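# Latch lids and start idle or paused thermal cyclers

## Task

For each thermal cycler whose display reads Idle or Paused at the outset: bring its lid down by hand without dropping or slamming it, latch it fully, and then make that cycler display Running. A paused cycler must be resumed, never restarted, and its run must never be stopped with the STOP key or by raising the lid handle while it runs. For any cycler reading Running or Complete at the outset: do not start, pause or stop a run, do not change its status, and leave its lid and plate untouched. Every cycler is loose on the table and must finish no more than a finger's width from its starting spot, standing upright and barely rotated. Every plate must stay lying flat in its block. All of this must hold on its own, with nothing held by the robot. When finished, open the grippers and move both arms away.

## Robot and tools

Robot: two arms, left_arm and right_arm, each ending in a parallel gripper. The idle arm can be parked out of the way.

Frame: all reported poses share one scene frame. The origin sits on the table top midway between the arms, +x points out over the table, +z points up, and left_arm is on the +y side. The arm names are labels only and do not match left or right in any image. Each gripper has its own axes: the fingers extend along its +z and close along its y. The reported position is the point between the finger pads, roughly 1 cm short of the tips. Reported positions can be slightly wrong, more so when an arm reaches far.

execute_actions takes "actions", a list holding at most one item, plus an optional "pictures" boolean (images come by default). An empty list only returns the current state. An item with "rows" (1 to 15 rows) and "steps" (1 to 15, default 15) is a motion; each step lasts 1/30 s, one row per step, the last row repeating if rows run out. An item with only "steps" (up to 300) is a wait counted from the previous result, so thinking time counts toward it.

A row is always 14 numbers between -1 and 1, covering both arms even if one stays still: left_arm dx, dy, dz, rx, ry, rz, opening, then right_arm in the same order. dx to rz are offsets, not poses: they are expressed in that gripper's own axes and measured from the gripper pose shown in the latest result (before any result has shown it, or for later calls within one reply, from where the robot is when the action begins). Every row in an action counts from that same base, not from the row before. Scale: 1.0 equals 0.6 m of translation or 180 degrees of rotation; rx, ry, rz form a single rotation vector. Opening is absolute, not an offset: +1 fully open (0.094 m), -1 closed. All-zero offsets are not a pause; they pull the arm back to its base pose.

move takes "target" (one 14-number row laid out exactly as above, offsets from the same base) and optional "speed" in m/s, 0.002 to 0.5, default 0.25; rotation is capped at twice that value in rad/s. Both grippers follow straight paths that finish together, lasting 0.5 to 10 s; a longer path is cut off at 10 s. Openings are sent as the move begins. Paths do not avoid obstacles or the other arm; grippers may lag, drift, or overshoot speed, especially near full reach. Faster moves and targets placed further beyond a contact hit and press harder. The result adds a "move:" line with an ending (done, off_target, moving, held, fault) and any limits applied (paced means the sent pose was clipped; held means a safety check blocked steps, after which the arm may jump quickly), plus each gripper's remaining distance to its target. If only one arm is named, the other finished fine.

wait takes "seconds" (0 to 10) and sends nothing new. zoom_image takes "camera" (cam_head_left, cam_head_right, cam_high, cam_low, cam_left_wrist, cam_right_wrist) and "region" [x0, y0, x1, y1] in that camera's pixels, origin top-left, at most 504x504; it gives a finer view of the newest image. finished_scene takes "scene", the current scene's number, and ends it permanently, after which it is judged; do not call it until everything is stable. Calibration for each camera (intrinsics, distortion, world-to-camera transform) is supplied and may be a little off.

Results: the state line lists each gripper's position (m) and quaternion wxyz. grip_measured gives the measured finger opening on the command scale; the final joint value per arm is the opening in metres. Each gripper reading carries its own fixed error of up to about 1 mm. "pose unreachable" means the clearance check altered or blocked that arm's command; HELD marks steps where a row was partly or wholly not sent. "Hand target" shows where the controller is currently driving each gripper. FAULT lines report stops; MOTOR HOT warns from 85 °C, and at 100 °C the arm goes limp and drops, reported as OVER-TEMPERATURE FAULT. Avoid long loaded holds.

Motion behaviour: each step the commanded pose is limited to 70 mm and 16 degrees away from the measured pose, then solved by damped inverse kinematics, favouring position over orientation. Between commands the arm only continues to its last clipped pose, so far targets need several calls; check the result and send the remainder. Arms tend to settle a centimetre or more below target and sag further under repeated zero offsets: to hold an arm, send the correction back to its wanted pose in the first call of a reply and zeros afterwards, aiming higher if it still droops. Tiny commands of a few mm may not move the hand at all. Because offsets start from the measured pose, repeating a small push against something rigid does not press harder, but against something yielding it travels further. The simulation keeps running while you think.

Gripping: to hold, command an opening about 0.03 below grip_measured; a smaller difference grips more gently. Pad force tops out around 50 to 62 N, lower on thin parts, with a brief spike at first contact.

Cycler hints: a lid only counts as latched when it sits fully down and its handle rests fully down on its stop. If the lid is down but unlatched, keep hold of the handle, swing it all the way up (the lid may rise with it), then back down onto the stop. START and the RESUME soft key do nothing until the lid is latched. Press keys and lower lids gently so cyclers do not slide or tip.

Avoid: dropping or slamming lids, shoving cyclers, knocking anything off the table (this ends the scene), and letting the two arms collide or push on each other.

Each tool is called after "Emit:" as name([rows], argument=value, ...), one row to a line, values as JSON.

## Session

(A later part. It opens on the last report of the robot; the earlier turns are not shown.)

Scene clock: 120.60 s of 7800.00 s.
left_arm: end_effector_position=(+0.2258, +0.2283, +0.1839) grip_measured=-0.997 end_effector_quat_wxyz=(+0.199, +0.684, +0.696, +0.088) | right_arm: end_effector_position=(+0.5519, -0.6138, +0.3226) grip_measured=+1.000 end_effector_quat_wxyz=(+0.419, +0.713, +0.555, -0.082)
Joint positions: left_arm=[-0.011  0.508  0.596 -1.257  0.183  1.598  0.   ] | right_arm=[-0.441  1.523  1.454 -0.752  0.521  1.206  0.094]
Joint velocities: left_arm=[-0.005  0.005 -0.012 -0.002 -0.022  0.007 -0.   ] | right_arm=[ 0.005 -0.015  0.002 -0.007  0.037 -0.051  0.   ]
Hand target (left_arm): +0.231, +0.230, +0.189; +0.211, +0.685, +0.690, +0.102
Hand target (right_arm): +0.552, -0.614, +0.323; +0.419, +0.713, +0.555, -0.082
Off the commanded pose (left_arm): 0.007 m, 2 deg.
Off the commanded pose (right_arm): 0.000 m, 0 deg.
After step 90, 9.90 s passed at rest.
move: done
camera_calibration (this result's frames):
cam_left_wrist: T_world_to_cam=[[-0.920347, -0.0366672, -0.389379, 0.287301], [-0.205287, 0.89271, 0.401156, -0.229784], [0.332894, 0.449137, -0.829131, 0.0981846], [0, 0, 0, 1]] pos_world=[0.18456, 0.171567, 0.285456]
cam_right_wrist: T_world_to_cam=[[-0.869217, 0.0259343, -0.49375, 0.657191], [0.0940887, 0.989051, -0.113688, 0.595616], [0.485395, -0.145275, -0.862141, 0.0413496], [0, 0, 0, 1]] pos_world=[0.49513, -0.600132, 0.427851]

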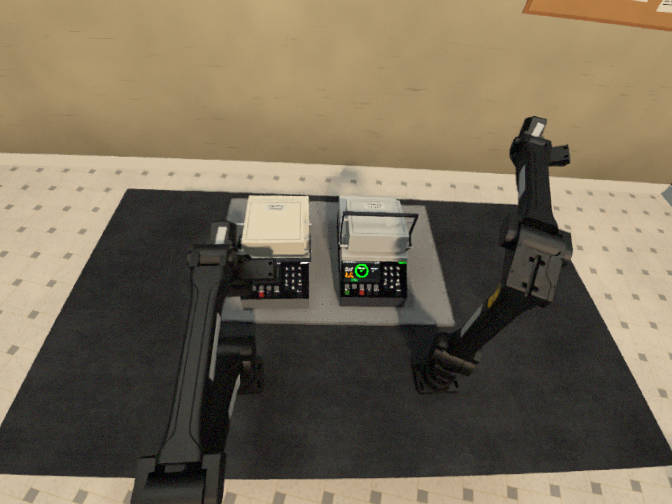

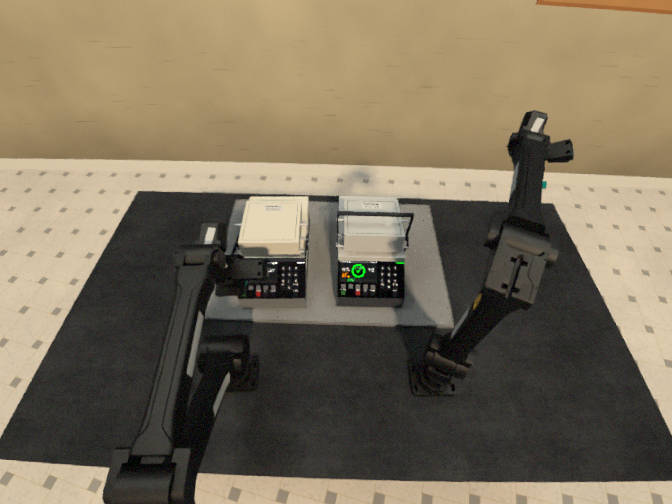

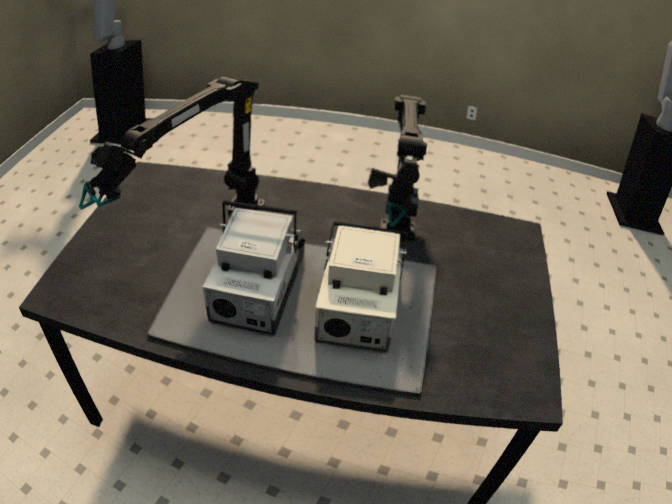

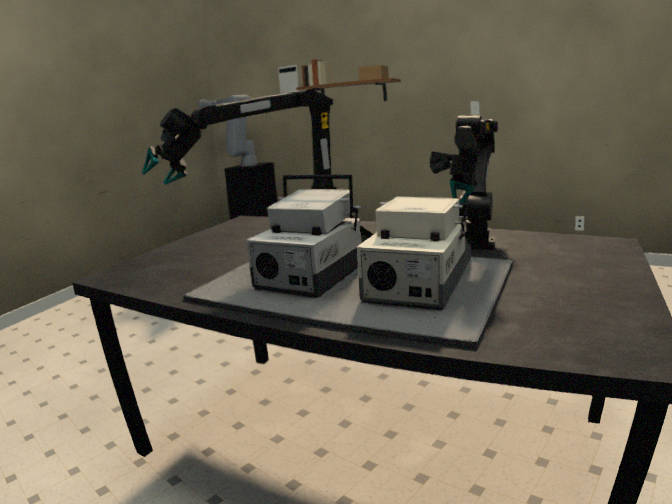

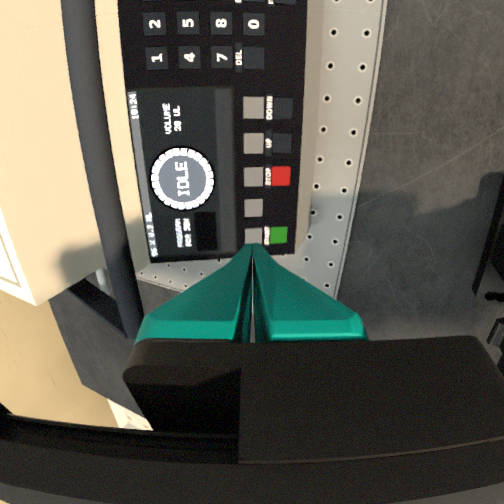

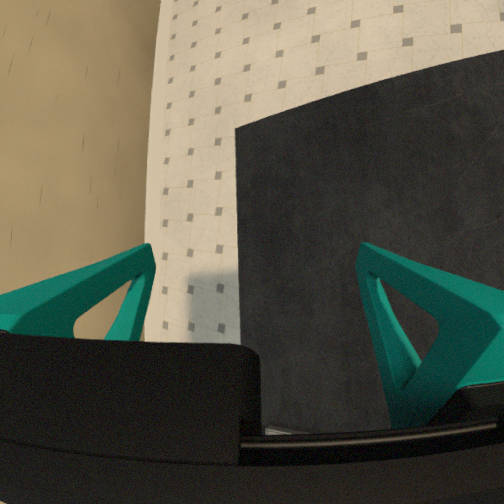

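Emit:
move(target=[0.022,-0.03,0.04,0,0,0,-1,0,0,0,0,0,0,1], speed=0.02)

Scene clock: 127.27 s of 7800.00 s.
left_arm: end_effector_position=(+0.2139, +0.2354, +0.1484) grip_measured=-0.997 end_effector_quat_wxyz=(+0.187, +0.684, +0.701, +0.075) | right_arm: end_effector_position=(+0.5519, -0.6138, +0.3226) grip_measured=+1.000 end_effector_quat_wxyz=(+0.419, +0.713, +0.555, -0.082)
Joint positions: left_arm=[ 0.051  0.494  0.509 -1.232  0.204  1.653  0.   ] | right_arm=[-0.441  1.523  1.454 -0.752  0.521  1.206  0.094]
Joint velocities: left_arm=[-0.005 -0.005 -0.012  0.012 -0.037  0.051  0.   ] | right_arm=[-0.005  0.005 -0.012 -0.002  0.066 -0.007  0.   ]
Hand target (left_arm): +0.219, +0.237, +0.153; +0.198, +0.684, +0.696, +0.089
Hand target (right_arm): +0.552, -0.614, +0.323; +0.419, +0.713, +0.555, -0.082
Off the commanded pose (left_arm): 0.007 m, 2 deg.
Off the commanded pose (right_arm): 0.000 m, 0 deg.
After step 90, 1.80 s passed at rest.
move: done
camera_calibration (this result's frames):
cam_left_wrist: T_world_to_cam=[[-0.933936, -0.0417472, -0.354995, 0.261794], [-0.193922, 0.893466, 0.405108, -0.227525], [0.300264, 0.447187, -0.842535, 0.0790017], [0, 0, 0, 1]] pos_world=[0.176655, 0.178887, 0.25167]
cam_right_wrist: T_world_to_cam=[[-0.869217, 0.0259343, -0.49375, 0.657191], [0.0940887, 0.989051, -0.113688, 0.595616], [0.485395, -0.145275, -0.862141, 0.0413496], [0, 0, 0, 1]] pos_world=[0.49513, -0.600132, 0.427851]

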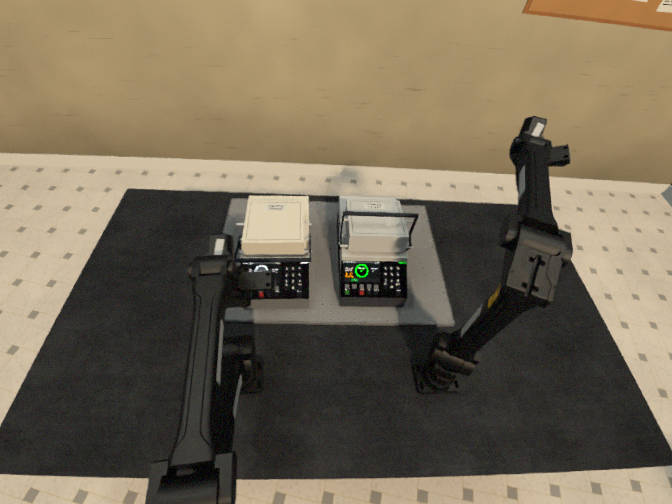

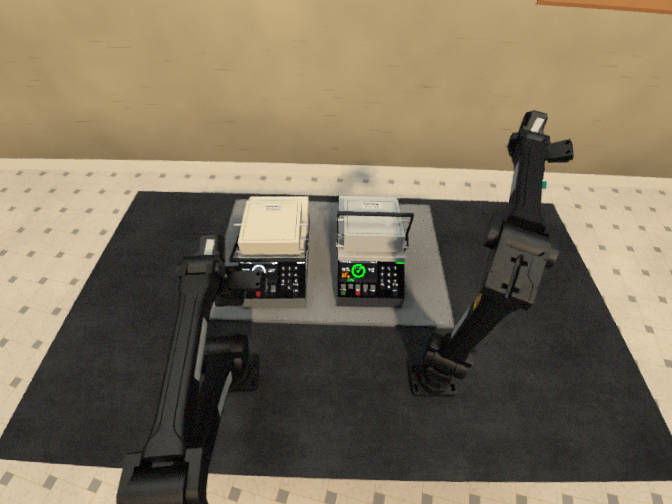

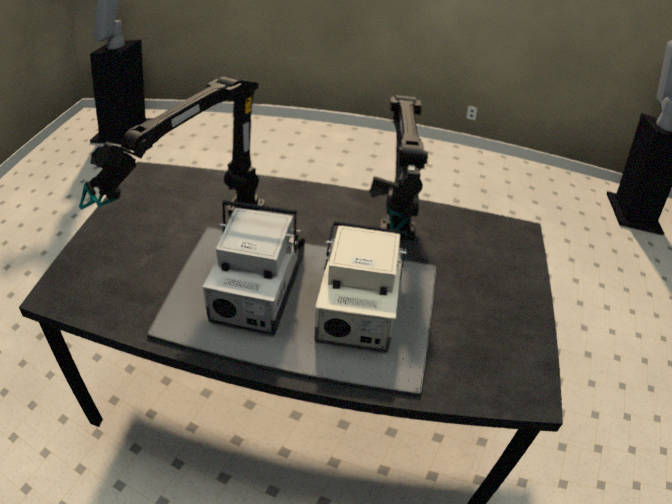

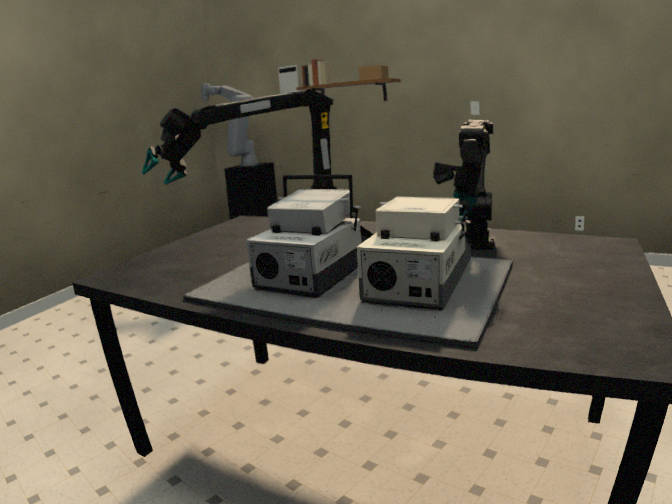

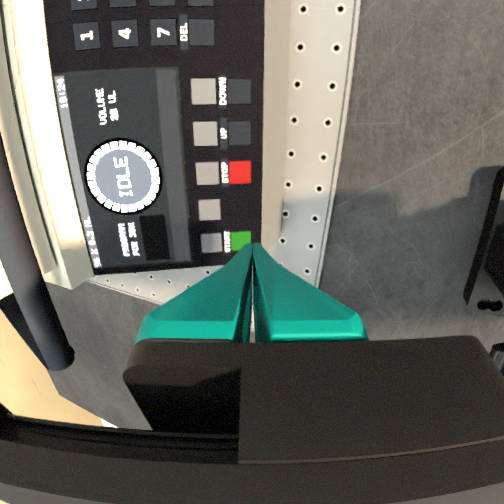

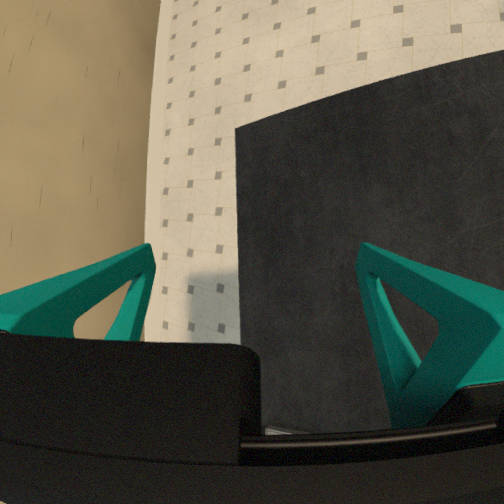

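Emit:
move(target=[0,0.03,0.05,0,0,0,-1,0,0,0,0,0,0,1], speed=0.015)

Scene clock: 137.17 s of 7800.00 s.
left_arm: end_effector_position=(+0.2373, +0.2330, +0.1271) grip_measured=-0.997 end_effector_quat_wxyz=(+0.184, +0.685, +0.701, +0.070) | right_arm: end_effector_position=(+0.5519, -0.6138, +0.3226) grip_measured=+1.000 end_effector_quat_wxyz=(+0.419, +0.713, +0.555, -0.082)
Joint positions: left_arm=[ 0.015  0.602  0.482 -1.101  0.193  1.621  0.   ] | right_arm=[-0.441  1.523  1.454 -0.752  0.521  1.206  0.094]
Joint velocities: left_arm=[-0.015 -0.005 -0.002  0.007 -0.037  0.022  0.   ] | right_arm=[-0.024 -0.005  0.002 -0.022  0.007  0.022  0.   ]
Hand target (left_arm): +0.242, +0.232, +0.127; +0.188, +0.684, +0.701, +0.074
Hand target (right_arm): +0.552, -0.614, +0.323; +0.419, +0.713, +0.555, -0.082
Off the commanded pose (left_arm): 0.005 m, 1 deg.
Off the commanded pose (right_arm): 0.000 m, 0 deg.
After step 90, 4.33 s passed at rest.
move: done
camera_calibration (this result's frames):
cam_left_wrist: T_world_to_cam=[[-0.937663, -0.0395982, -0.345283, 0.27509], [-0.187147, 0.894679, 0.405618, -0.214247], [0.292856, 0.444952, -0.846318, 0.0578413], [0, 0, 0, 1]] pos_world=[0.200907, 0.176838, 0.230838]
cam_right_wrist: T_world_to_cam=[[-0.869217, 0.0259343, -0.49375, 0.657191], [0.0940887, 0.989051, -0.113688, 0.595616], [0.485395, -0.145275, -0.862141, 0.0413496], [0, 0, 0, 1]] pos_world=[0.49513, -0.600132, 0.427851]

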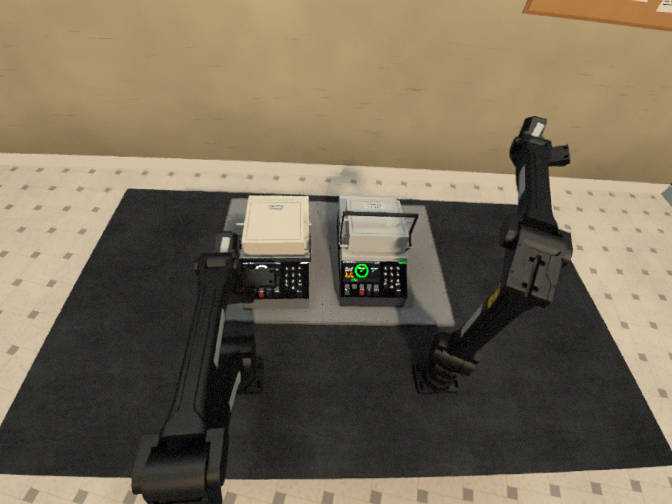

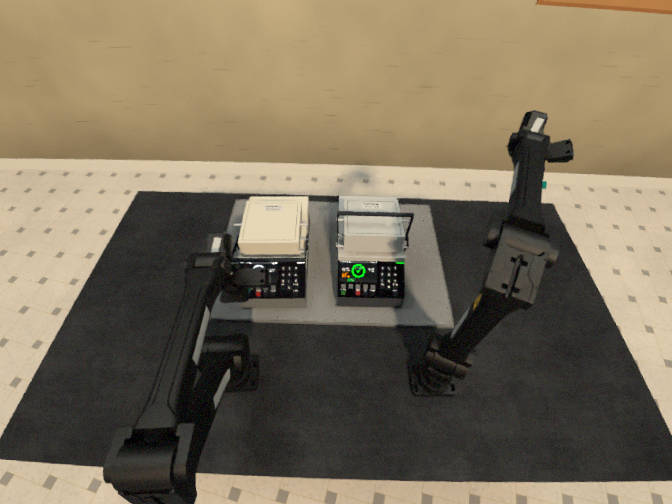

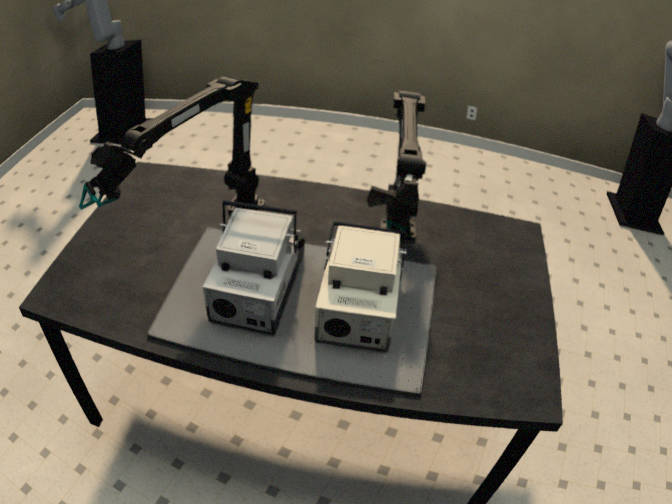

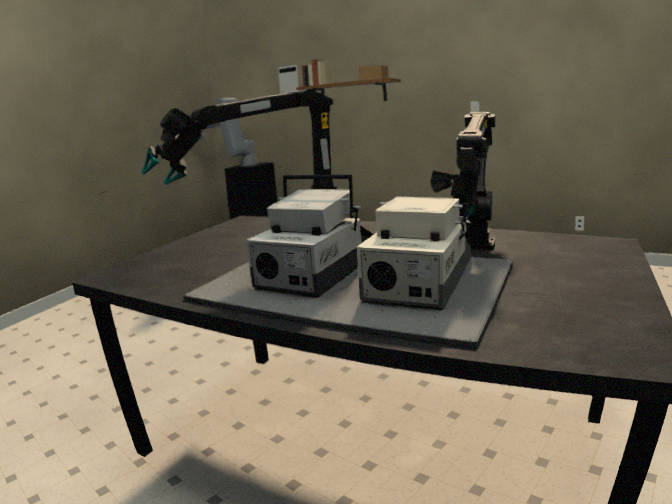

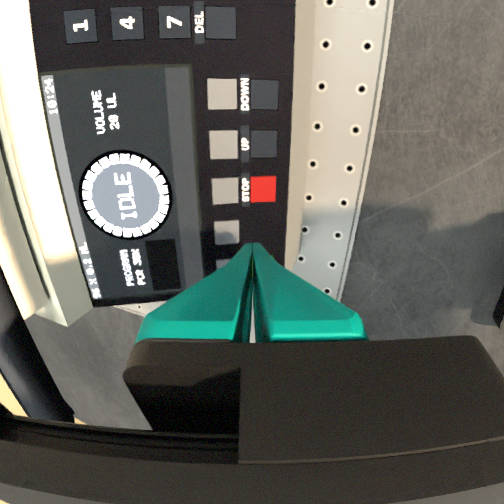

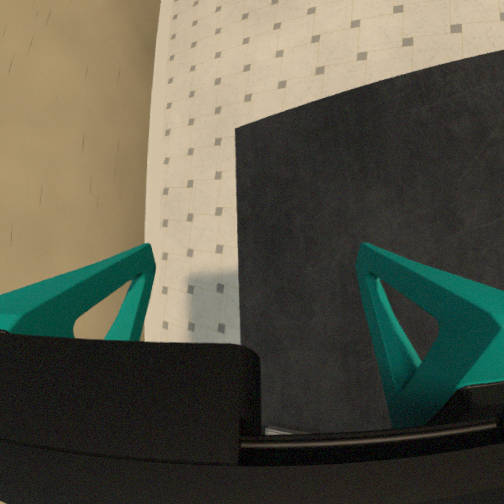

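Emit:
move(target=[0.03,-0.008,0,0,0,0,-1,0,0,0,0,0,0,1], speed=0.02)

Scene clock: 149.20 s of 7800.00 s.
left_arm: end_effector_position=(+0.2352, +0.2503, +0.1233) grip_measured=-0.997 end_effector_quat_wxyz=(+0.186, +0.682, +0.703, +0.076) | right_arm: end_effector_position=(+0.5519, -0.6138, +0.3226) grip_measured=+1.000 end_effector_quat_wxyz=(+0.419, +0.713, +0.555, -0.082)
Joint positions: left_arm=[ 0.124  0.602  0.471 -1.1    0.225  1.719  0.   ] | right_arm=[-0.441  1.523  1.454 -0.752  0.521  1.206  0.094]
Joint velocities: left_arm=[ 0.005 -0.005 -0.022 -0.002 -0.095 -0.007  0.001] | right_arm=[-0.005 -0.005  0.007  0.002  0.007  0.037  0.   ]
Hand target (left_arm): +0.233, +0.251, +0.123; +0.184, +0.685, +0.702, +0.072
Hand target (right_arm): +0.552, -0.614, +0.323; +0.419, +0.713, +0.555, -0.082
Off the commanded pose (left_arm): 0.002 m, 1 deg.
Off the commanded pose (right_arm): 0.000 m, 0 deg.
After step 90, 7.87 s passed at rest.
move: done
camera_calibration (this result's frames):
cam_left_wrist: T_world_to_cam=[[-0.93397, -0.0457496, -0.354411, 0.274253], [-0.198086, 0.891737, 0.4069, -0.225362], [0.297426, 0.450236, -0.841918, 0.0446483], [0, 0, 0, 1]] pos_world=[0.198224, 0.193408, 0.226488]
cam_right_wrist: T_world_to_cam=[[-0.869217, 0.0259343, -0.49375, 0.657191], [0.0940887, 0.989051, -0.113688, 0.595616], [0.485395, -0.145275, -0.862141, 0.0413496], [0, 0, 0, 1]] pos_world=[0.49513, -0.600132, 0.427851]

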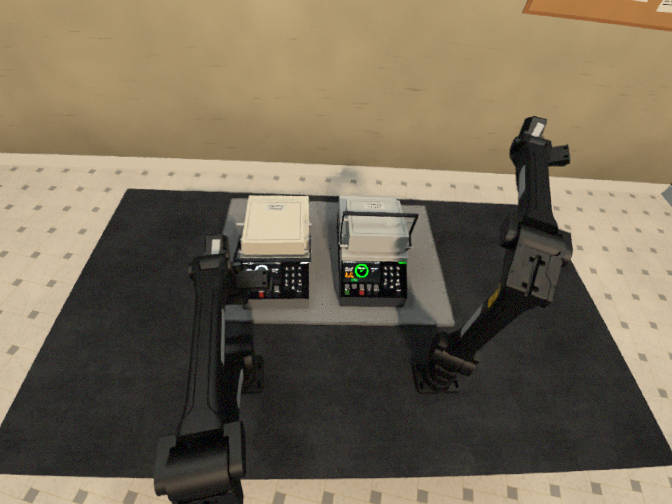

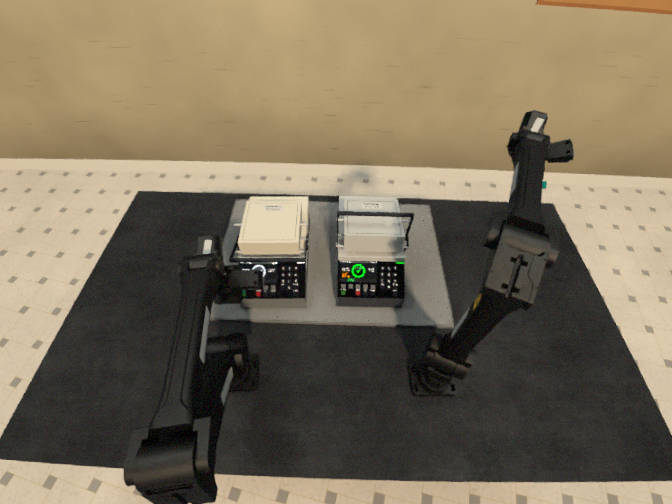

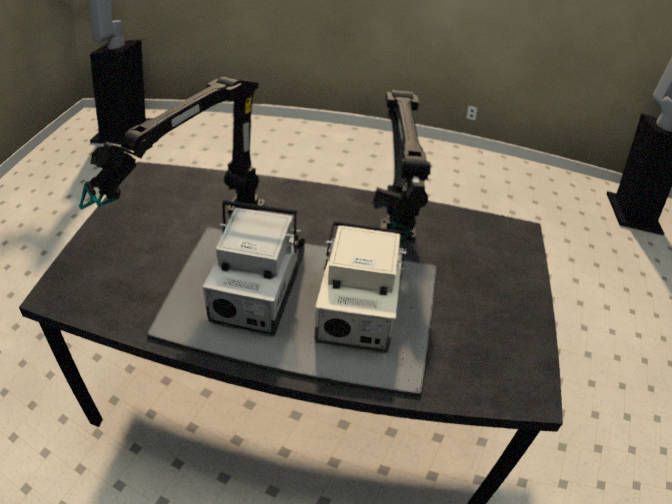

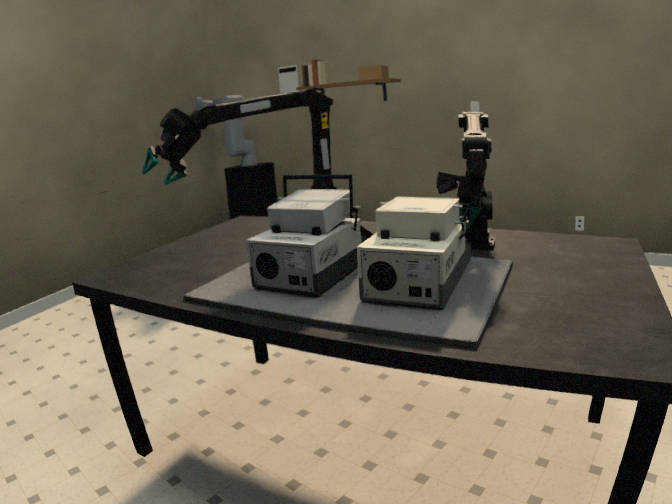

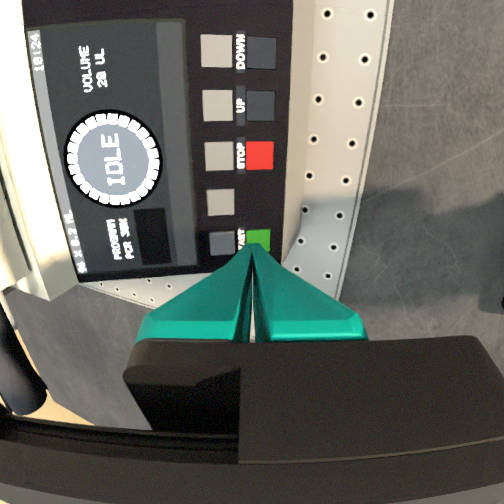

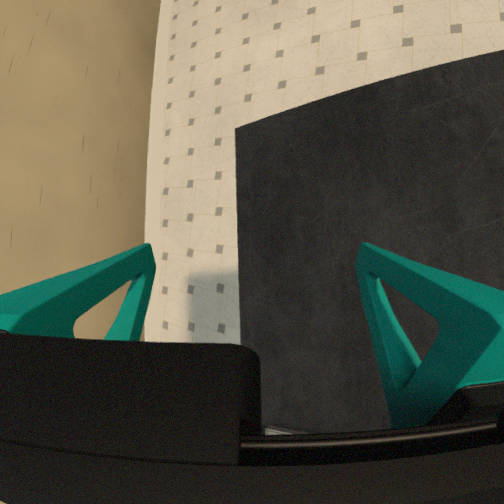

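Emit:
move(target=[0.014,-0.006,0.018,0,0,0,-1,0,0,0,0,0,0,1], speed=0.015)

Emit:
zoom_image(camera="cam_left_wrist", region=[0,0,504,400])

Scene clock: 163.30 s of 7800.00 s.
left_arm: end_effector_position=(+0.2310, +0.2546, +0.1106) grip_measured=-0.997 end_effector_quat_wxyz=(+0.182, +0.681, +0.706, +0.070) | right_arm: end_effector_position=(+0.5519, -0.6138, +0.3226) grip_measured=+1.000 end_effector_quat_wxyz=(+0.419, +0.713, +0.555, -0.082)
Joint positions: left_arm=[ 0.157  0.611  0.443 -1.083  0.233  1.748  0.   ] | right_arm=[-0.441  1.523  1.454 -0.752  0.521  1.206  0.094]
Joint velocities: left_arm=[-0.015 -0.024  0.002 -0.012 -0.051 -0.051 -0.001] | right_arm=[-0.005  0.005 -0.007  0.002 -0.007 -0.066  0.   ]
Hand target (left_arm): +0.236, +0.257, +0.111; +0.186, +0.682, +0.703, +0.076
Hand target (right_arm): +0.552, -0.614, +0.323; +0.419, +0.713, +0.555, -0.082
Off the commanded pose (left_arm): 0.005 m, 1 deg.
Off the commanded pose (right_arm): 0.000 m, 0 deg.
After step 90, 9.93 s passed at rest.
move: done
camera_calibration (this result's frames):
cam_left_wrist: T_world_to_cam=[[-0.938541, -0.0500042, -0.341528, 0.266733], [-0.195828, 0.891936, 0.407556, -0.225569], [0.284241, 0.449388, -0.84691, 0.0369993], [0, 0, 0, 1]] pos_world=[0.19565, 0.197904, 0.214364]
cam_right_wrist: T_world_to_cam=[[-0.869217, 0.0259343, -0.49375, 0.657191], [0.0940887, 0.989051, -0.113688, 0.595616], [0.485395, -0.145275, -0.862141, 0.0413496], [0, 0, 0, 1]] pos_world=[0.49513, -0.600132, 0.427851]

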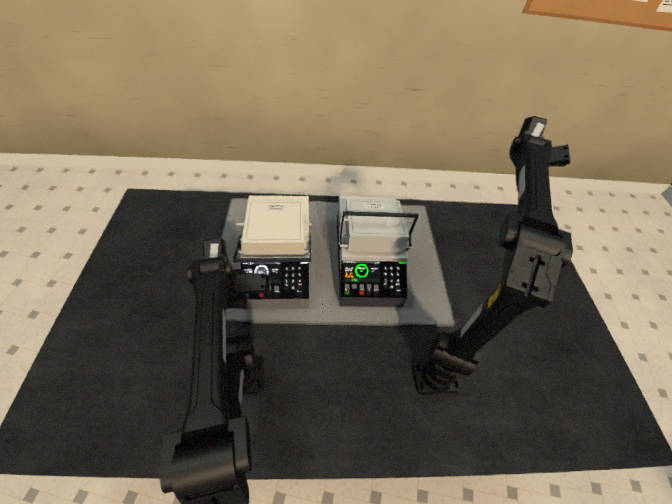

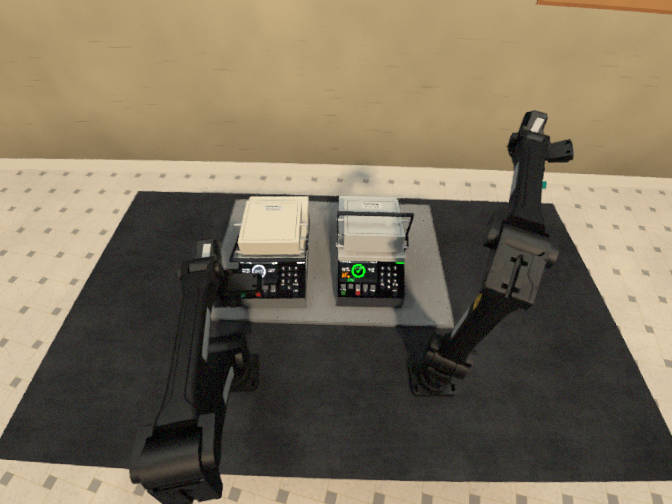

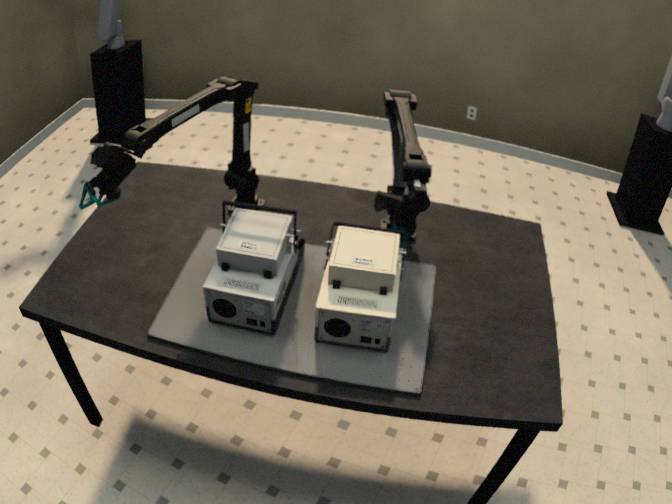

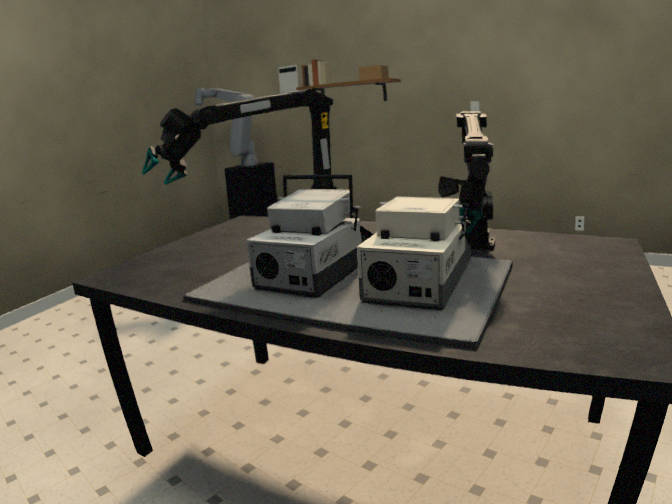

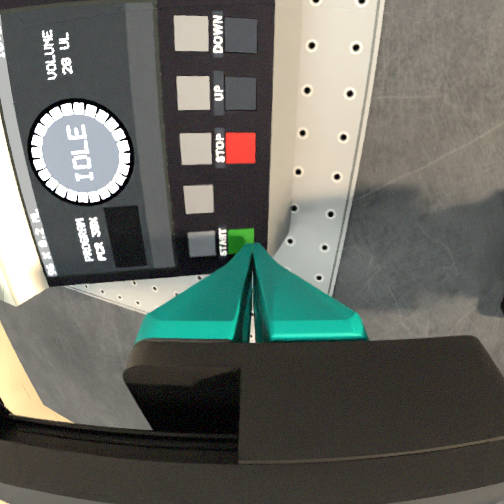

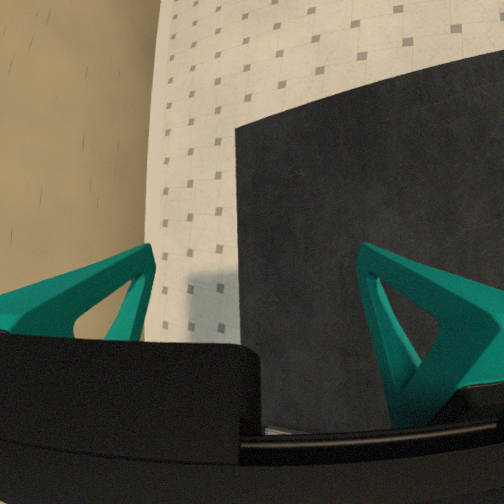

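Region (0, 0, 504, 400) of cam_left_wrist's 504x504 image, scaled by 1.000; it fills the top 400 rows of this view, and the rest is white.

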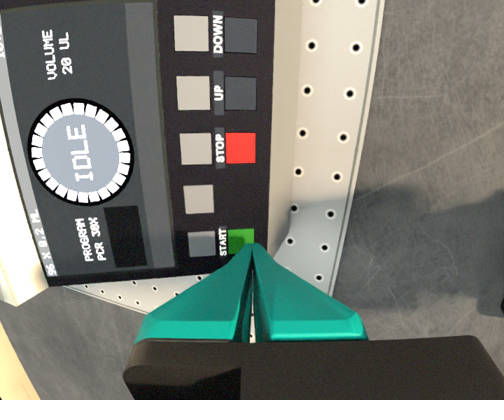

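Emit:
move(target=[0.012,0.014,0.018,0,0,0,-1,0,0,0,0,0,0,1], speed=0.015)

Scene clock: 171.53 s of 7800.00 s.
left_arm: end_effector_position=(+0.2391, +0.2586, +0.1035) grip_measured=-0.997 end_effector_quat_wxyz=(+0.179, +0.680, +0.708, +0.066) | right_arm: end_effector_position=(+0.5519, -0.6138, +0.3226) grip_measured=+1.000 end_effector_quat_wxyz=(+0.419, +0.713, +0.555, -0.082)
Joint positions: left_arm=[ 0.167  0.667  0.443 -1.041  0.235  1.755  0.   ] | right_arm=[-0.441  1.523  1.454 -0.752  0.521  1.206  0.094]
Joint velocities: left_arm=[-0.005 -0.034 -0.017  0.002 -0.037 -0.022  0.001] | right_arm=[ 0.005  0.005  0.012  0.002 -0.022  0.022  0.   ]
Hand target (left_arm): +0.243, +0.261, +0.102; +0.182, +0.681, +0.706, +0.071
Hand target (right_arm): +0.552, -0.614, +0.323; +0.419, +0.713, +0.555, -0.082
Off the commanded pose (left_arm): 0.004 m, 1 deg.
Off the commanded pose (right_arm): 0.000 m, 0 deg.
After step 90, 3.97 s passed at rest.
move: done
camera_calibration (this result's frames):
cam_left_wrist: T_world_to_cam=[[-0.942132, -0.0529296, -0.331036, 0.272676], [-0.193454, 0.892296, 0.407901, -0.22533], [0.273792, 0.448337, -0.8509, 0.0300637], [0, 0, 0, 1]] pos_world=[0.205075, 0.202016, 0.20776]
cam_right_wrist: T_world_to_cam=[[-0.869217, 0.0259343, -0.49375, 0.657191], [0.0940887, 0.989051, -0.113688, 0.595616], [0.485395, -0.145275, -0.862141, 0.0413496], [0, 0, 0, 1]] pos_world=[0.49513, -0.600132, 0.427851]

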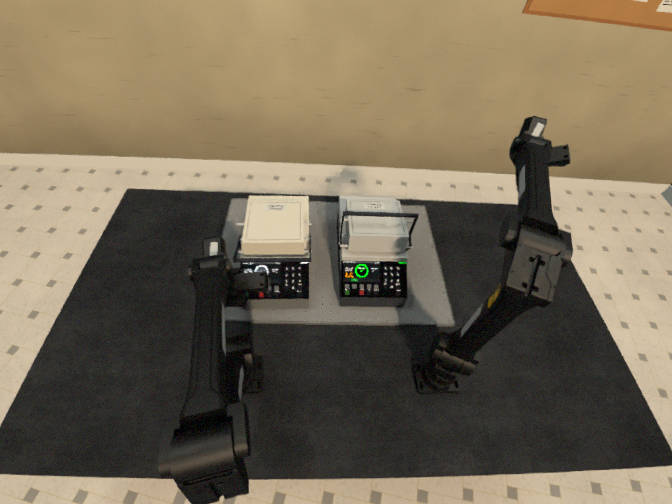

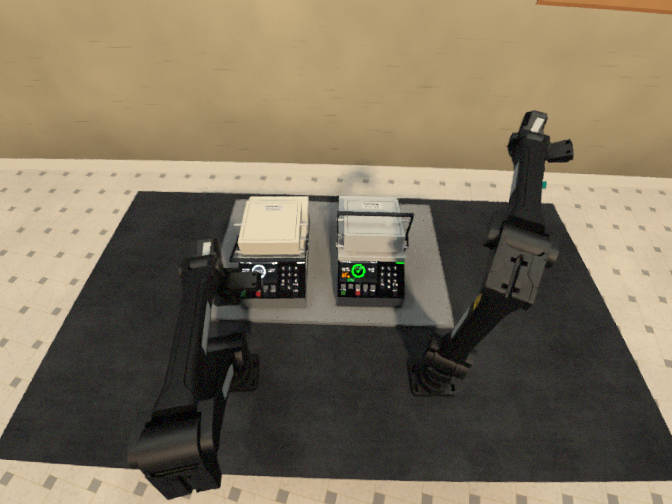

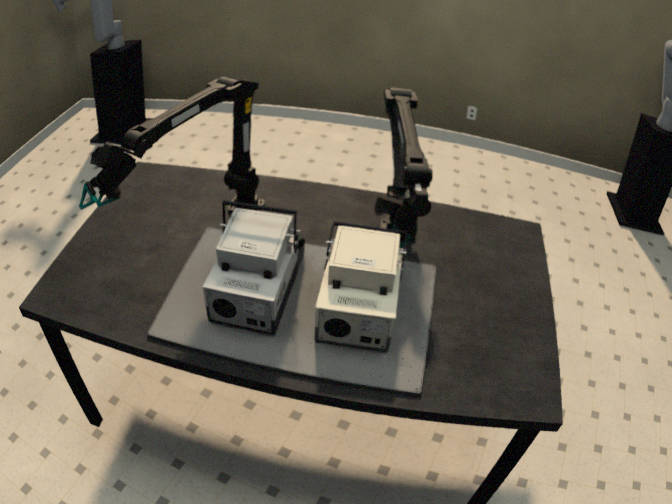

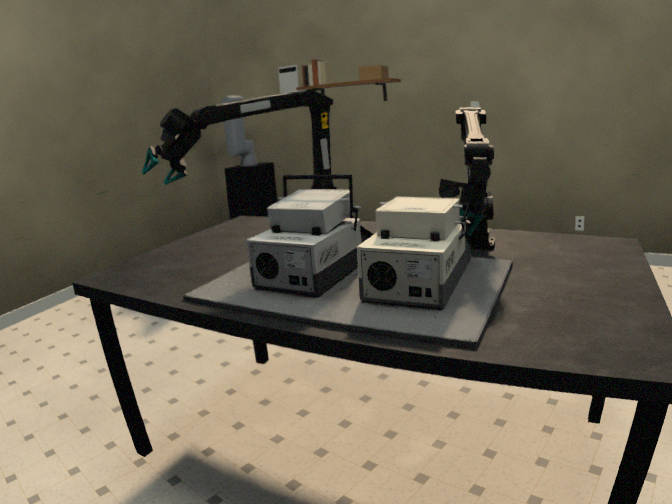

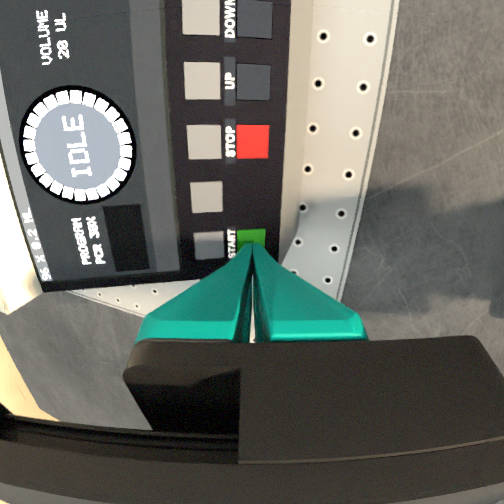

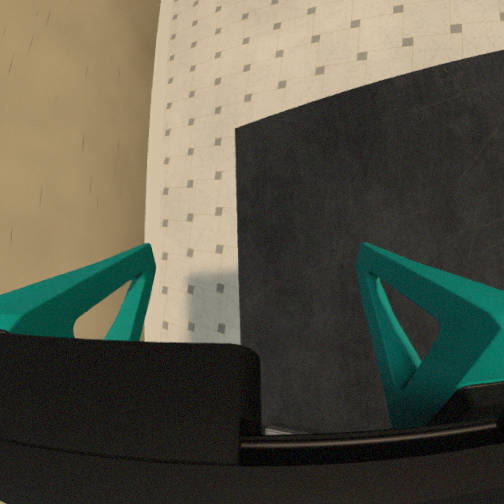

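Aligned. Continue.

Emit:
move(target=[0.012,0.002,0.035,0,0,0,-1,0,0,0,0,0,0,1], speed=0.015)

Scene clock: 177.70 s of 7800.00 s.
left_arm: end_effector_position=(+0.2384, +0.2585, +0.1012) grip_measured=-0.998 end_effector_quat_wxyz=(+0.179, +0.679, +0.710, +0.061) | right_arm: end_effector_position=(+0.5519, -0.6138, +0.3226) grip_measured=+1.000 end_effector_quat_wxyz=(+0.419, +0.713, +0.555, -0.082)
Joint positions: left_arm=[ 0.172  0.674  0.441 -1.04   0.241  1.756  0.   ] | right_arm=[-0.441  1.523  1.454 -0.752  0.521  1.206  0.094]
Joint velocities: left_arm=[ 0.005 -0.015 -0.002  0.002 -0.051 -0.007  0.   ] | right_arm=[-0.005 -0.024 -0.002 -0.002 -0.037 -0.037  0.   ]
Hand target (left_arm): +0.244, +0.263, +0.085; +0.178, +0.680, +0.708, +0.066
Hand target (right_arm): +0.552, -0.614, +0.323; +0.419, +0.713, +0.555, -0.082
Off the commanded pose (left_arm): 0.021 m, 1 deg.
Off the commanded pose (right_arm): 0.000 m, 0 deg.
After step 90, 1.47 s passed at rest.
move: off_target (left_arm)
camera_calibration (this result's frames):
cam_left_wrist: T_world_to_cam=[[-0.944335, -0.0585018, -0.323741, 0.27246], [-0.193345, 0.894873, 0.402268, -0.224594], [0.266174, 0.44247, -0.856371, 0.0322632], [0, 0, 0, 1]] pos_world=[0.205282, 0.202647, 0.206183]
cam_right_wrist: T_world_to_cam=[[-0.869217, 0.0259343, -0.49375, 0.657191], [0.0940887, 0.989051, -0.113688, 0.595616], [0.485395, -0.145275, -0.862141, 0.0413496], [0, 0, 0, 1]] pos_world=[0.49513, -0.600132, 0.427851]

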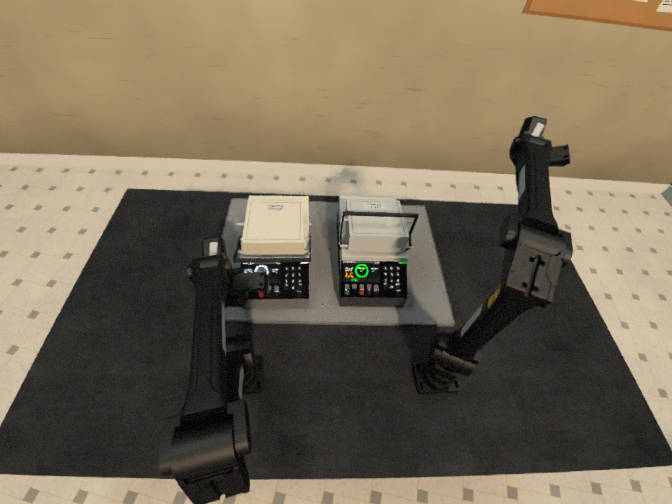

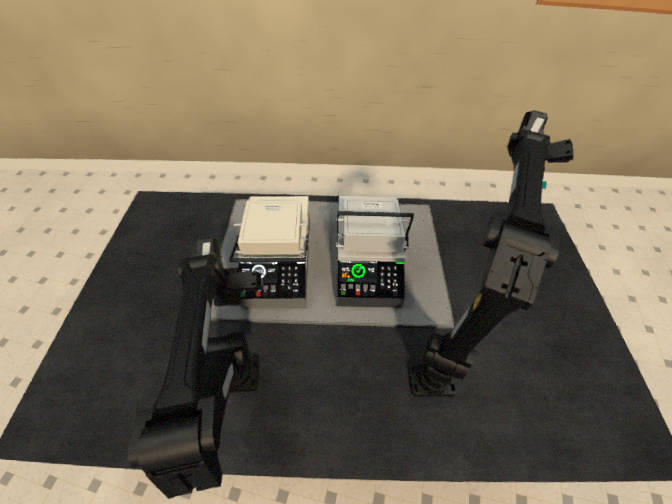

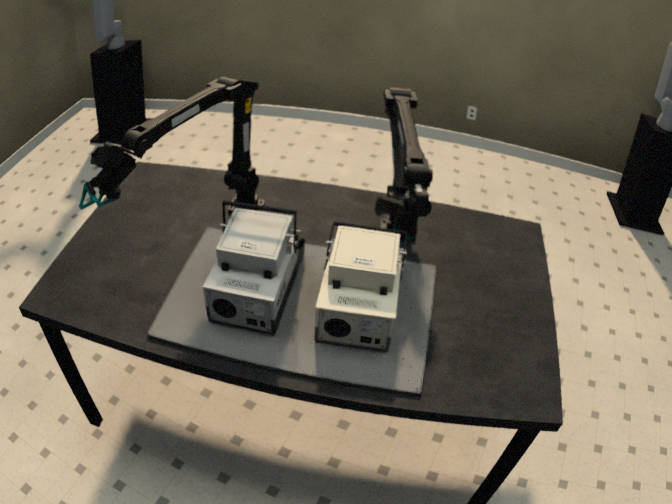

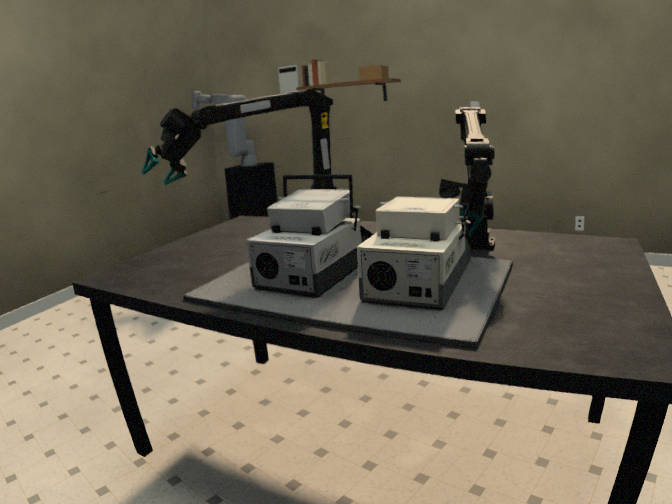

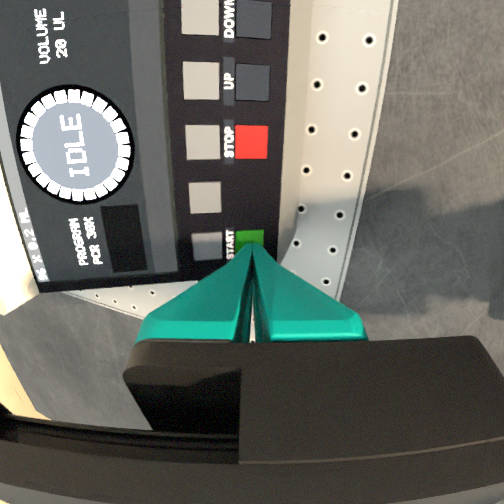

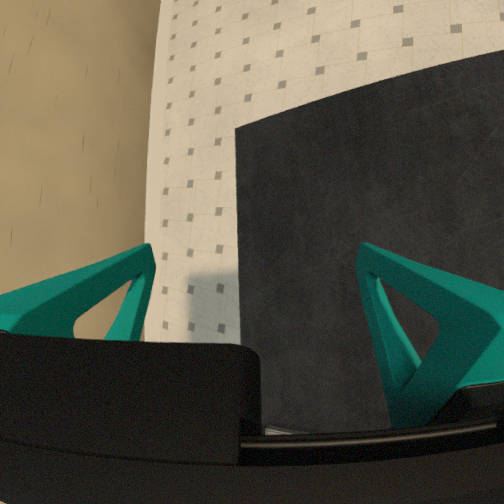

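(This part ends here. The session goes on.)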